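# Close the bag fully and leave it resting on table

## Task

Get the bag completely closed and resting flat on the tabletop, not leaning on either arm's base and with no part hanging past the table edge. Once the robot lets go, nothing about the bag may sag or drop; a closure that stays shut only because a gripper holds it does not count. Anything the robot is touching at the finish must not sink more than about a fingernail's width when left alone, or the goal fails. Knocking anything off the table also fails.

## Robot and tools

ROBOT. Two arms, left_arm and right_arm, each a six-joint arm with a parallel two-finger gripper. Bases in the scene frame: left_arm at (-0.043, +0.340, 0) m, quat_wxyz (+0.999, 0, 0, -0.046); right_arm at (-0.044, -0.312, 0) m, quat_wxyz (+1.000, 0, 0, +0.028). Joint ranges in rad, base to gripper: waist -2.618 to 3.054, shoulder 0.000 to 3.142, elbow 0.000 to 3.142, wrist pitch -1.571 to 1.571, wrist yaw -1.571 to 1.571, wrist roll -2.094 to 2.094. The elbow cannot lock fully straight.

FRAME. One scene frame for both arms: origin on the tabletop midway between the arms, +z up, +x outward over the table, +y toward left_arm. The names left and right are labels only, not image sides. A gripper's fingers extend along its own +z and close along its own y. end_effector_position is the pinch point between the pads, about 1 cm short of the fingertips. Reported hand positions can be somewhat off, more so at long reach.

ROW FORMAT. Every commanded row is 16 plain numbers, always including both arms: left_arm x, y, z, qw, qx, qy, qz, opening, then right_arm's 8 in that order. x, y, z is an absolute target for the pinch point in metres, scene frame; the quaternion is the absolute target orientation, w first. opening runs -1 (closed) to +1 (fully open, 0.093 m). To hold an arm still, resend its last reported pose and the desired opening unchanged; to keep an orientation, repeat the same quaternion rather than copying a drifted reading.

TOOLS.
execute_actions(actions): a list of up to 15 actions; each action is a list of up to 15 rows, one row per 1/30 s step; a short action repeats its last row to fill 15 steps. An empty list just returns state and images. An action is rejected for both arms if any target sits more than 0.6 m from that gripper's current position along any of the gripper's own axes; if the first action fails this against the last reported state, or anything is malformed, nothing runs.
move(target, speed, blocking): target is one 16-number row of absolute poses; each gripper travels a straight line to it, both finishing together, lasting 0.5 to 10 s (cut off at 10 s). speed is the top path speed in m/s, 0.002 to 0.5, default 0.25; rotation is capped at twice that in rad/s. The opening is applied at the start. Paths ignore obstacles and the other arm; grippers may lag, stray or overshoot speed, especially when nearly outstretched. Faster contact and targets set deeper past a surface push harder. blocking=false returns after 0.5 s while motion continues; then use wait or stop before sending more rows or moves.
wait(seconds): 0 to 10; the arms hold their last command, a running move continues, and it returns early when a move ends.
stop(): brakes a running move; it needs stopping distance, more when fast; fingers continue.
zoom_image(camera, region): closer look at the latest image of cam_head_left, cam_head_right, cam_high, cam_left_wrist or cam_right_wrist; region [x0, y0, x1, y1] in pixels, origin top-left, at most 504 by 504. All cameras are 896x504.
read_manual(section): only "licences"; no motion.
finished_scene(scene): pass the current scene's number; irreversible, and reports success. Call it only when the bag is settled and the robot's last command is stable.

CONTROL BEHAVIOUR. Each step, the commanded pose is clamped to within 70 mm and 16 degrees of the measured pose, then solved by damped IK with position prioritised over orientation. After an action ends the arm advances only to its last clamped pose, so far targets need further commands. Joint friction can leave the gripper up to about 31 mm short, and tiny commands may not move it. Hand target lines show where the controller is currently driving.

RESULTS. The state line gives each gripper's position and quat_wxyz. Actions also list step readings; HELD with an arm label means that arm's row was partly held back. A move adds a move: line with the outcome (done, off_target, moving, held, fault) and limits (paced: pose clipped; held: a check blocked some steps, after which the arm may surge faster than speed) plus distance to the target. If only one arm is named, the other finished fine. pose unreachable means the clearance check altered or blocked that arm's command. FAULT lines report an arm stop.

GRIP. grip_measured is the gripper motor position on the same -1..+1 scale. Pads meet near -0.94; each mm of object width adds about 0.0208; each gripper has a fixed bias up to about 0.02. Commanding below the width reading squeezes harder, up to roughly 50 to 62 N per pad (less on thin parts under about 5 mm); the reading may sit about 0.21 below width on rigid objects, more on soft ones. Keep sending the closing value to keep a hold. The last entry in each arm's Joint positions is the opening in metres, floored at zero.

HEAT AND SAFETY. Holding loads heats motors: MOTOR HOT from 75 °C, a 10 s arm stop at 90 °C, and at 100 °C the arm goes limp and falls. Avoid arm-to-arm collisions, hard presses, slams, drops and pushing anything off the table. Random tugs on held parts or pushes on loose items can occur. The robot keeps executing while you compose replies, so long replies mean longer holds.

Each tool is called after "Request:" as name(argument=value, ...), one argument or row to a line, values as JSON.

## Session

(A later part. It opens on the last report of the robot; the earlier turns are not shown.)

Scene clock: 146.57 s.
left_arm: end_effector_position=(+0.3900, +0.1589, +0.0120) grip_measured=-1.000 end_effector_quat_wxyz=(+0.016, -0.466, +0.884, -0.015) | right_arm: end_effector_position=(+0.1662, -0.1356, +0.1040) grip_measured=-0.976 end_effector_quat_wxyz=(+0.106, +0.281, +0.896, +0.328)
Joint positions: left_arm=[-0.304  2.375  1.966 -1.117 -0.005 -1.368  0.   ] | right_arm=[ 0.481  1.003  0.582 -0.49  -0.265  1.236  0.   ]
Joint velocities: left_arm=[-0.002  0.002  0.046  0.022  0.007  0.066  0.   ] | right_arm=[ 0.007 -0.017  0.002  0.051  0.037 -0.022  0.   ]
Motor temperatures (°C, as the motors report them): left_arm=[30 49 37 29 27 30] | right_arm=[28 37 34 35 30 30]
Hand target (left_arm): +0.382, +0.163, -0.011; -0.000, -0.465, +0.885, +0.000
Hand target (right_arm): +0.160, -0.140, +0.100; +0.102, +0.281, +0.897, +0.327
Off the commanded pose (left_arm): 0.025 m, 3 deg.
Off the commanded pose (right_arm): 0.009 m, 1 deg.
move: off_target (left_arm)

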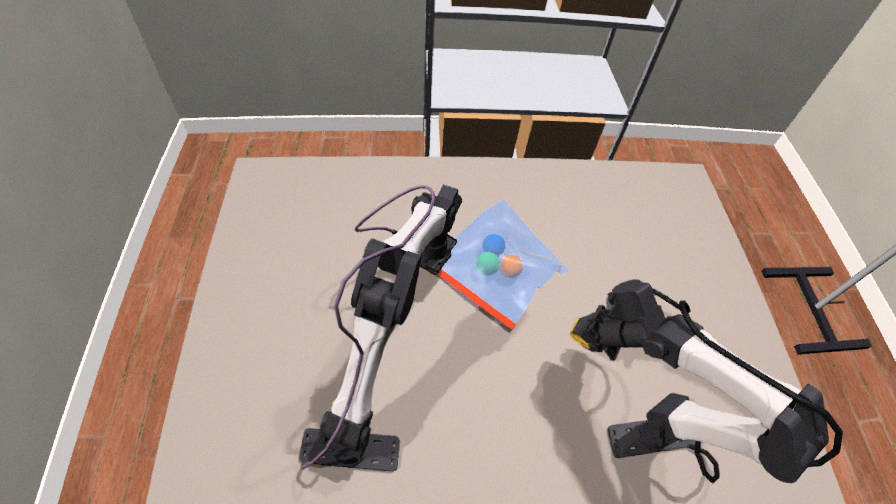

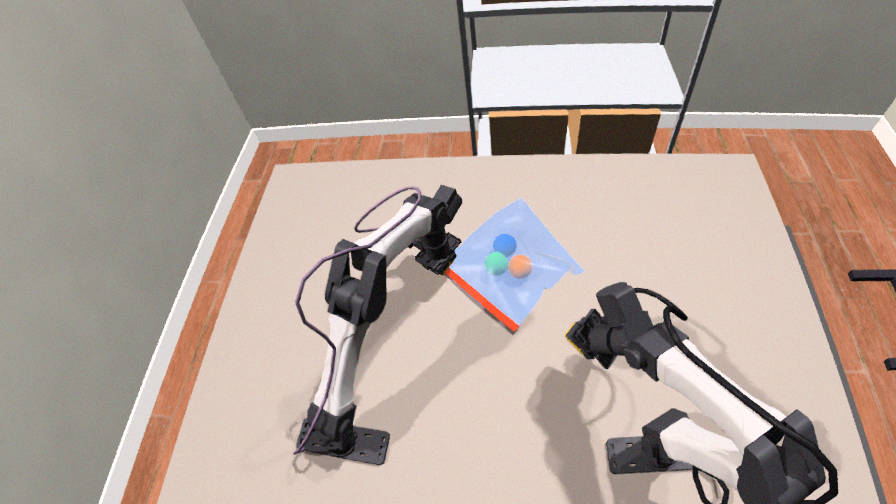

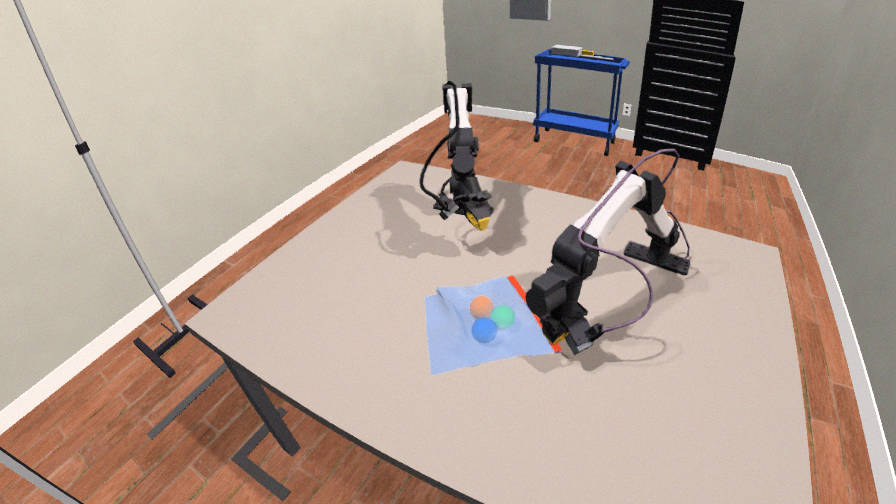

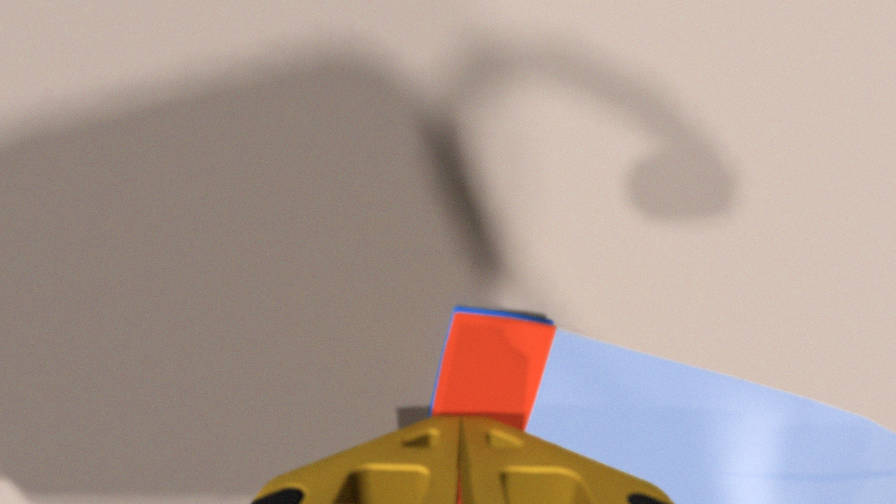

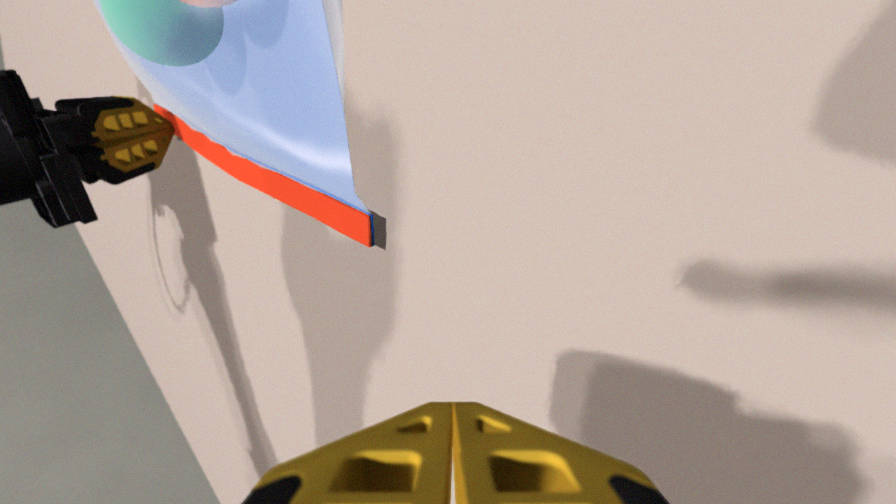

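Request:
move(
  target=[0.3985,0.173,0.045,0,-0.465,0.885,0,-1,0.16,-0.14,0.10,0.102,0.281,0.897,0.327,-1],
  speed=0.08,
)

Request:
move(
  target=[0.3985,0.173,-0.012,0,-0.465,0.885,0,-1,0.16,-0.14,0.10,0.102,0.281,0.897,0.327,-1],
  speed=0.07,
)

Request:
move(
  target=[0.385,0.19,0.07,0,-0.465,0.885,0,-1,0.16,-0.14,0.10,0.102,0.281,0.897,0.327,-1],
  speed=0.08,
)

Scene clock: 148.77 s.
left_arm: end_effector_position=(+0.3979, +0.1720, +0.0485) grip_measured=-1.000 end_effector_quat_wxyz=(+0.006, -0.466, +0.885, -0.003) | right_arm: end_effector_position=(+0.1662, -0.1356, +0.1040) grip_measured=-0.976 end_effector_quat_wxyz=(+0.106, +0.281, +0.896, +0.328)
Joint positions: left_arm=[-0.272  2.411  2.176 -1.323 -0.005 -1.335  0.   ] | right_arm=[ 0.481  1.003  0.582 -0.49  -0.265  1.236  0.   ]
Joint velocities: left_arm=[-0.012 -0.027 -0.012 -0.022 -0.095 -0.037  0.   ] | right_arm=[-0.027 -0.002  0.002 -0.022 -0.037 -0.022  0.   ]
Motor temperatures (°C, as the motors report them): left_arm=[30 49 37 29 27 30] | right_arm=[28 36 34 35 30 30]
Hand target (left_arm): +0.399, +0.173, +0.045; -0.000, -0.465, +0.885, -0.001
Hand target (right_arm): +0.160, -0.140, +0.100; +0.102, +0.281, +0.897, +0.327
Off the commanded pose (left_arm): 0.004 m, 1 deg.
Off the commanded pose (right_arm): 0.009 m, 1 deg.
move: done

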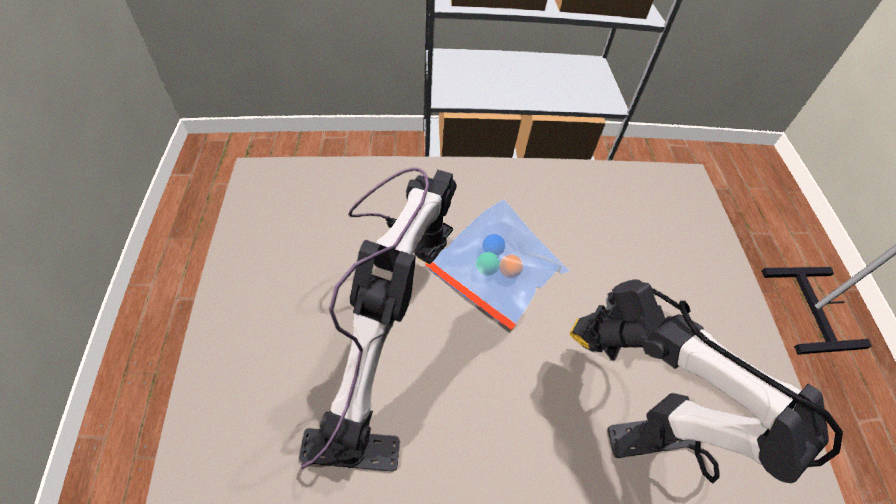

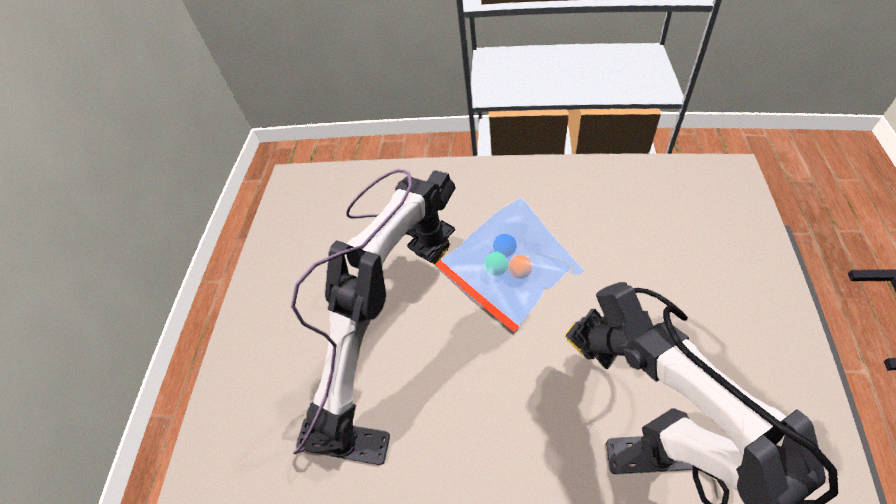

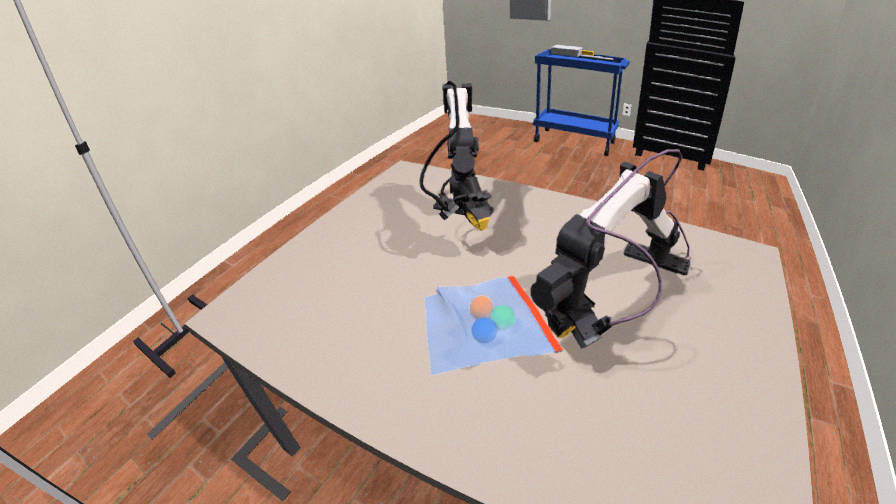

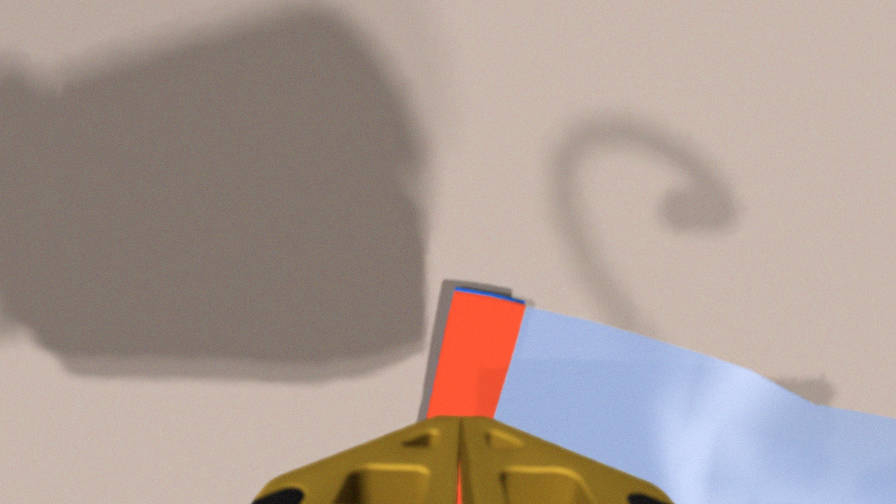

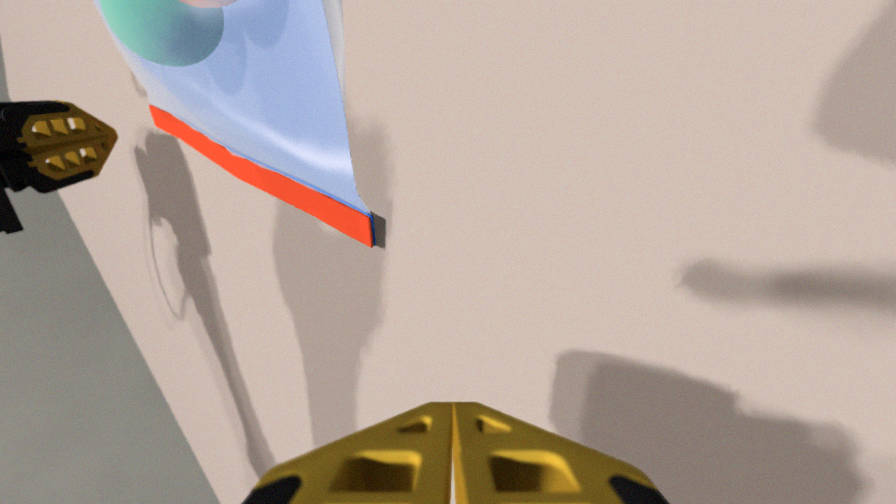

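Scene clock: 149.97 s.
left_arm: end_effector_position=(+0.4039, +0.1696, +0.0116) grip_measured=-1.000 end_effector_quat_wxyz=(+0.016, -0.466, +0.884, -0.014) | right_arm: end_effector_position=(+0.1662, -0.1356, +0.1040) grip_measured=-0.976 end_effector_quat_wxyz=(+0.106, +0.281, +0.896, +0.328)
Joint positions: left_arm=[-0.272  2.42   2.045 -1.153 -0.005 -1.335  0.   ] | right_arm=[ 0.481  1.003  0.582 -0.49  -0.265  1.236  0.   ]
Joint velocities: left_arm=[ 0.002 -0.012 -0.012  0.007 -0.022 -0.022  0.   ] | right_arm=[-0.007 -0.022 -0.007 -0.037  0.022  0.007  0.   ]
Motor temperatures (°C, as the motors report them): left_arm=[30 49 37 29 27 30] | right_arm=[28 36 34 35 30 30]
Hand target (left_arm): +0.397, +0.173, -0.011; -0.000, -0.465, +0.885, +0.000
Hand target (right_arm): +0.160, -0.140, +0.100; +0.102, +0.281, +0.897, +0.327
Off the commanded pose (left_arm): 0.024 m, 2 deg.
Off the commanded pose (right_arm): 0.009 m, 1 deg.
move: off_target (left_arm)

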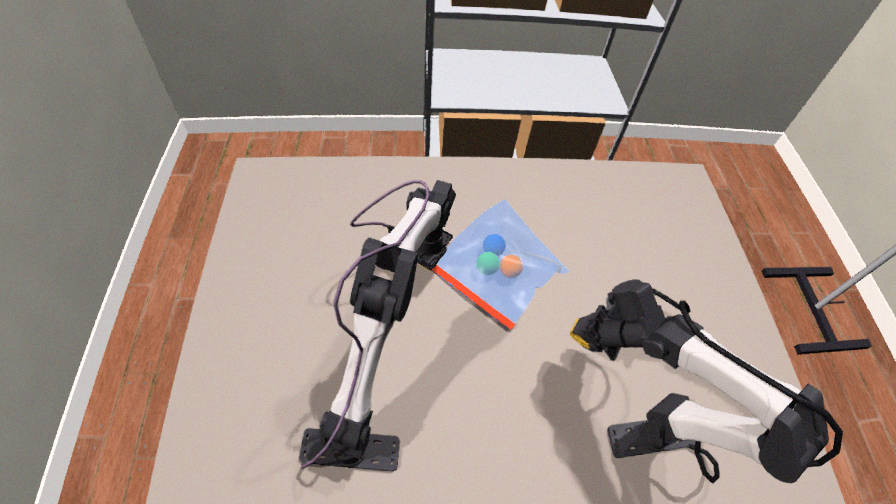

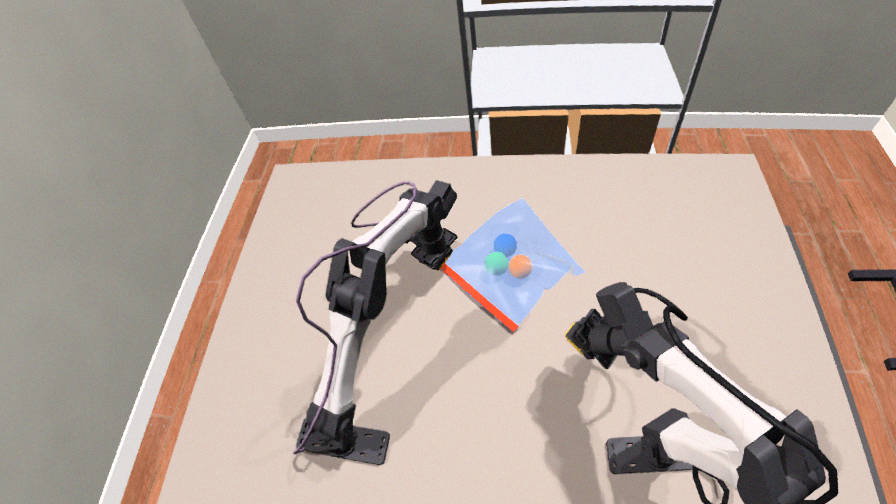

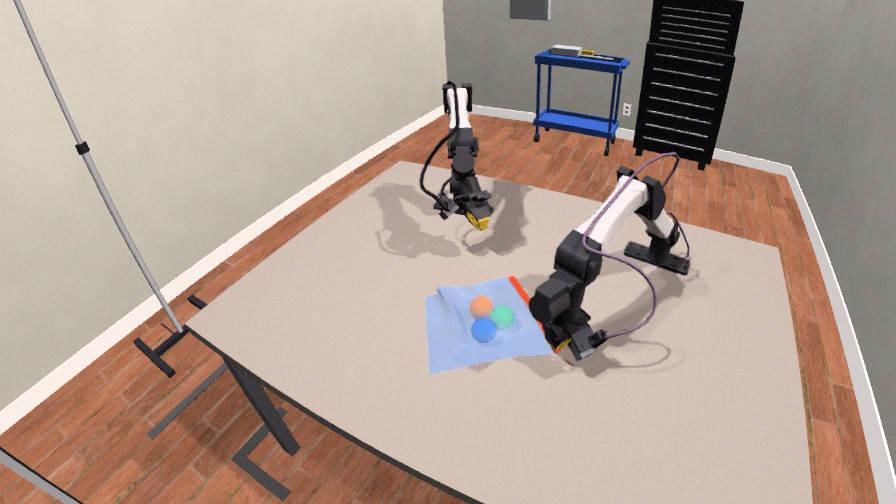

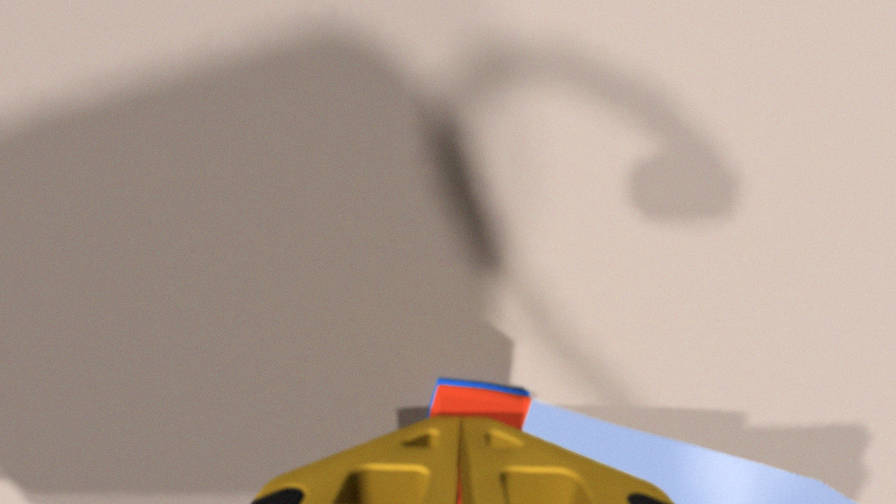

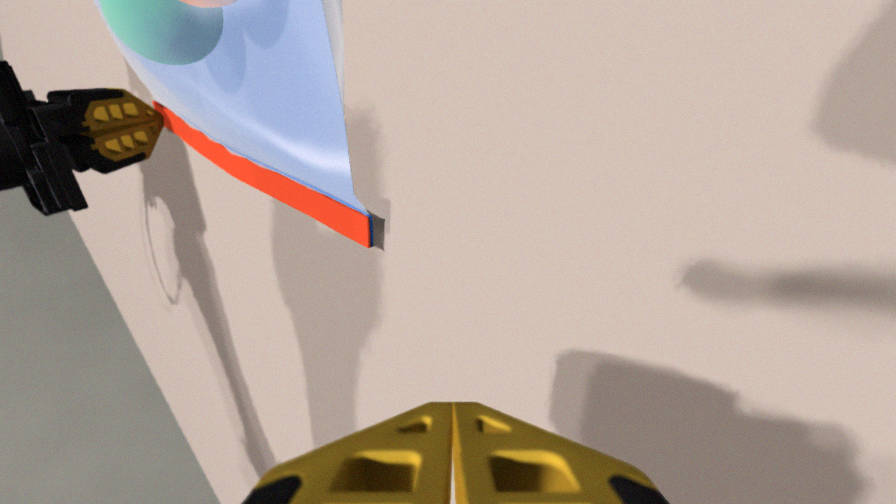

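Scene clock: 151.30 s.
left_arm: end_effector_position=(+0.3831, +0.1877, +0.0637) grip_measured=-1.000 end_effector_quat_wxyz=(-0.001, -0.465, +0.885, +0.005) | right_arm: end_effector_position=(+0.1662, -0.1356, +0.1040) grip_measured=-0.976 end_effector_quat_wxyz=(+0.106, +0.281, +0.896, +0.328)
Joint positions: left_arm=[-0.251  2.334  2.102 -1.347 -0.005 -1.311  0.   ] | right_arm=[ 0.481  1.003  0.582 -0.49  -0.265  1.236  0.   ]
Joint velocities: left_arm=[-0.027  0.017 -0.002 -0.022 -0.051  0.007  0.   ] | right_arm=[-0.002  0.017 -0.007  0.051 -0.022  0.007  0.   ]
Motor temperatures (°C, as the motors report them): left_arm=[30 50 37 29 27 30] | right_arm=[28 36 34 35 30 30]
Hand target (left_arm): +0.385, +0.189, +0.070; -0.000, -0.465, +0.885, -0.000
Hand target (right_arm): +0.160, -0.140, +0.100; +0.102, +0.281, +0.897, +0.327
Off the commanded pose (left_arm): 0.007 m, 1 deg.
Off the commanded pose (right_arm): 0.009 m, 1 deg.
move: done

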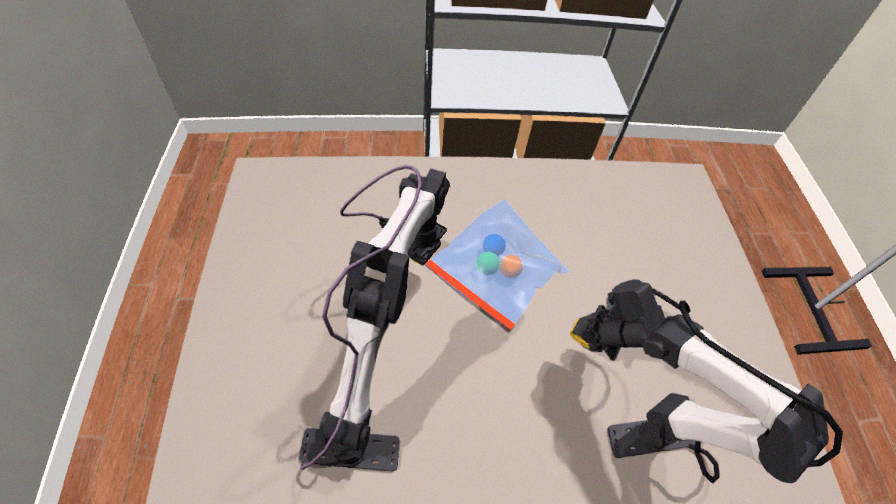

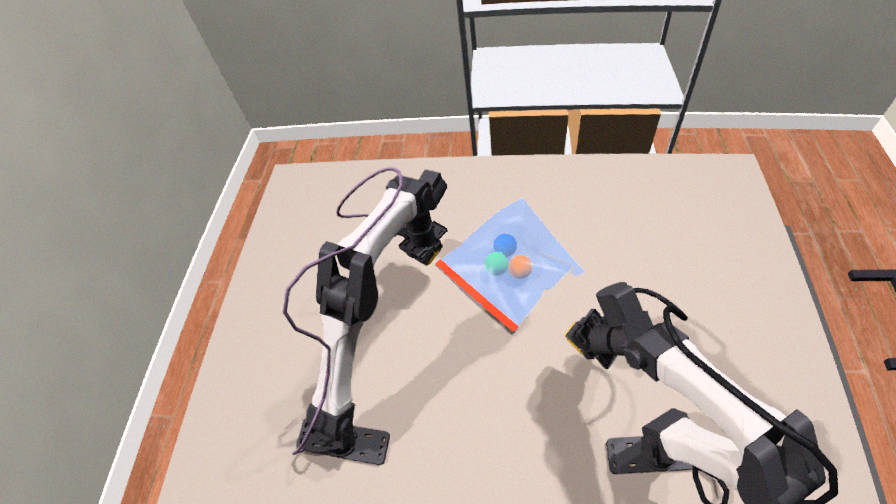

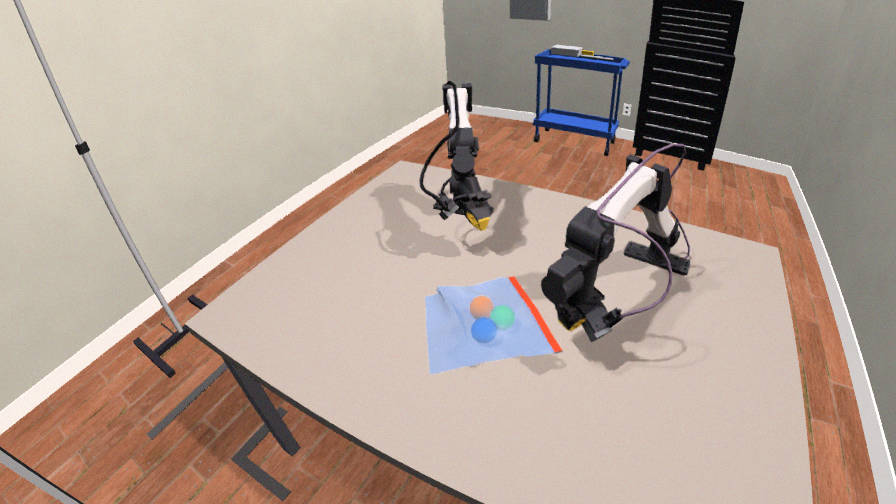

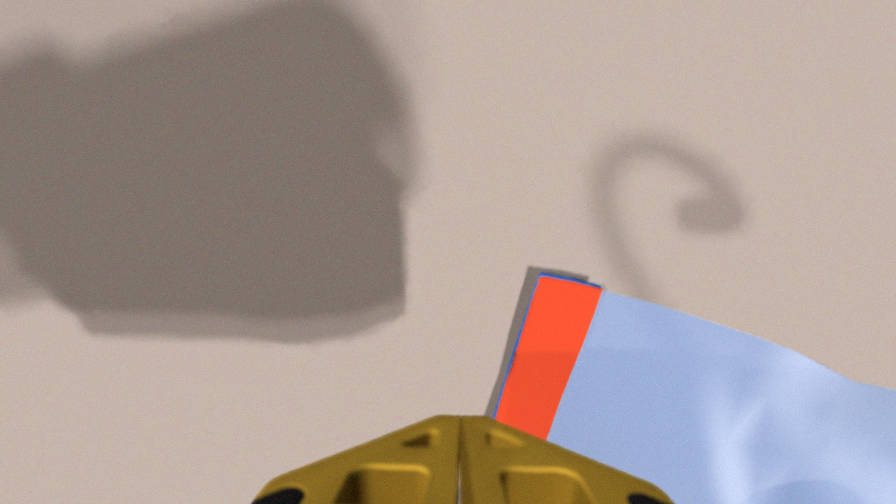

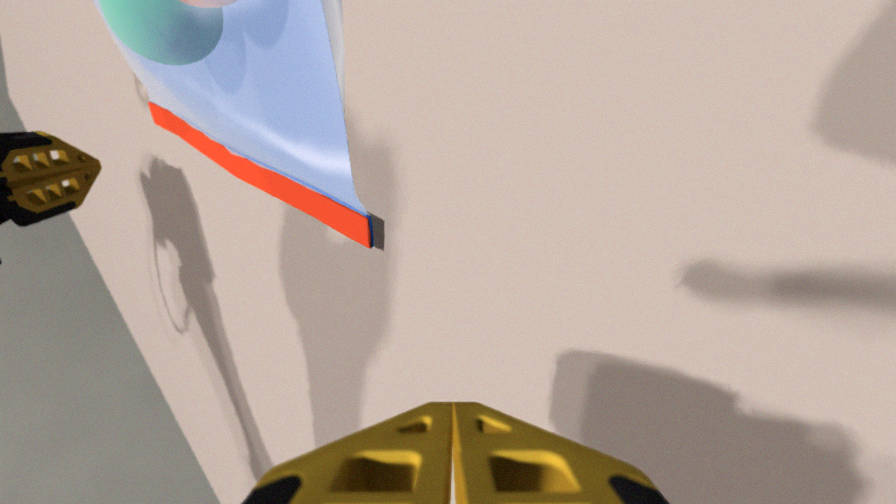

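Request:
zoom_image(
  camera="cam_head_left",
  region=[410, 240, 540, 340],
)

Request:
zoom_image(
  camera="cam_right_wrist",
  region=[130, 80, 410, 260],
)

Region (410, 240, 540, 340) of cam_head_left's 896x504 image, scaled by 3.877, with more detail than that image has; it fills the top 388 rows of this view, and the rest is white.

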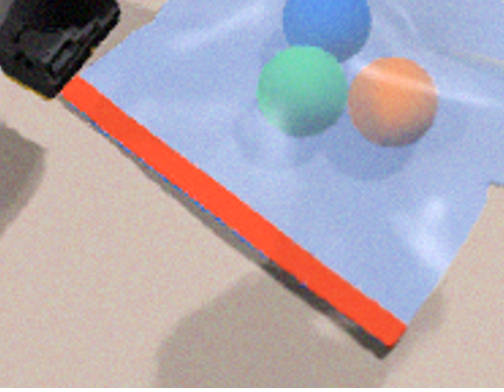

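Region (130, 80, 410, 260) of cam_right_wrist's 896x504 image, scaled by 1.800, with more detail than that image has; it fills the top 324 rows of this view, and the rest is white.

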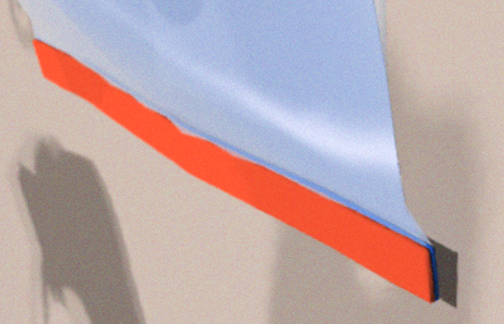

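Request:
finished_scene(
  scene=1,
)

The scene is finished: the task was done.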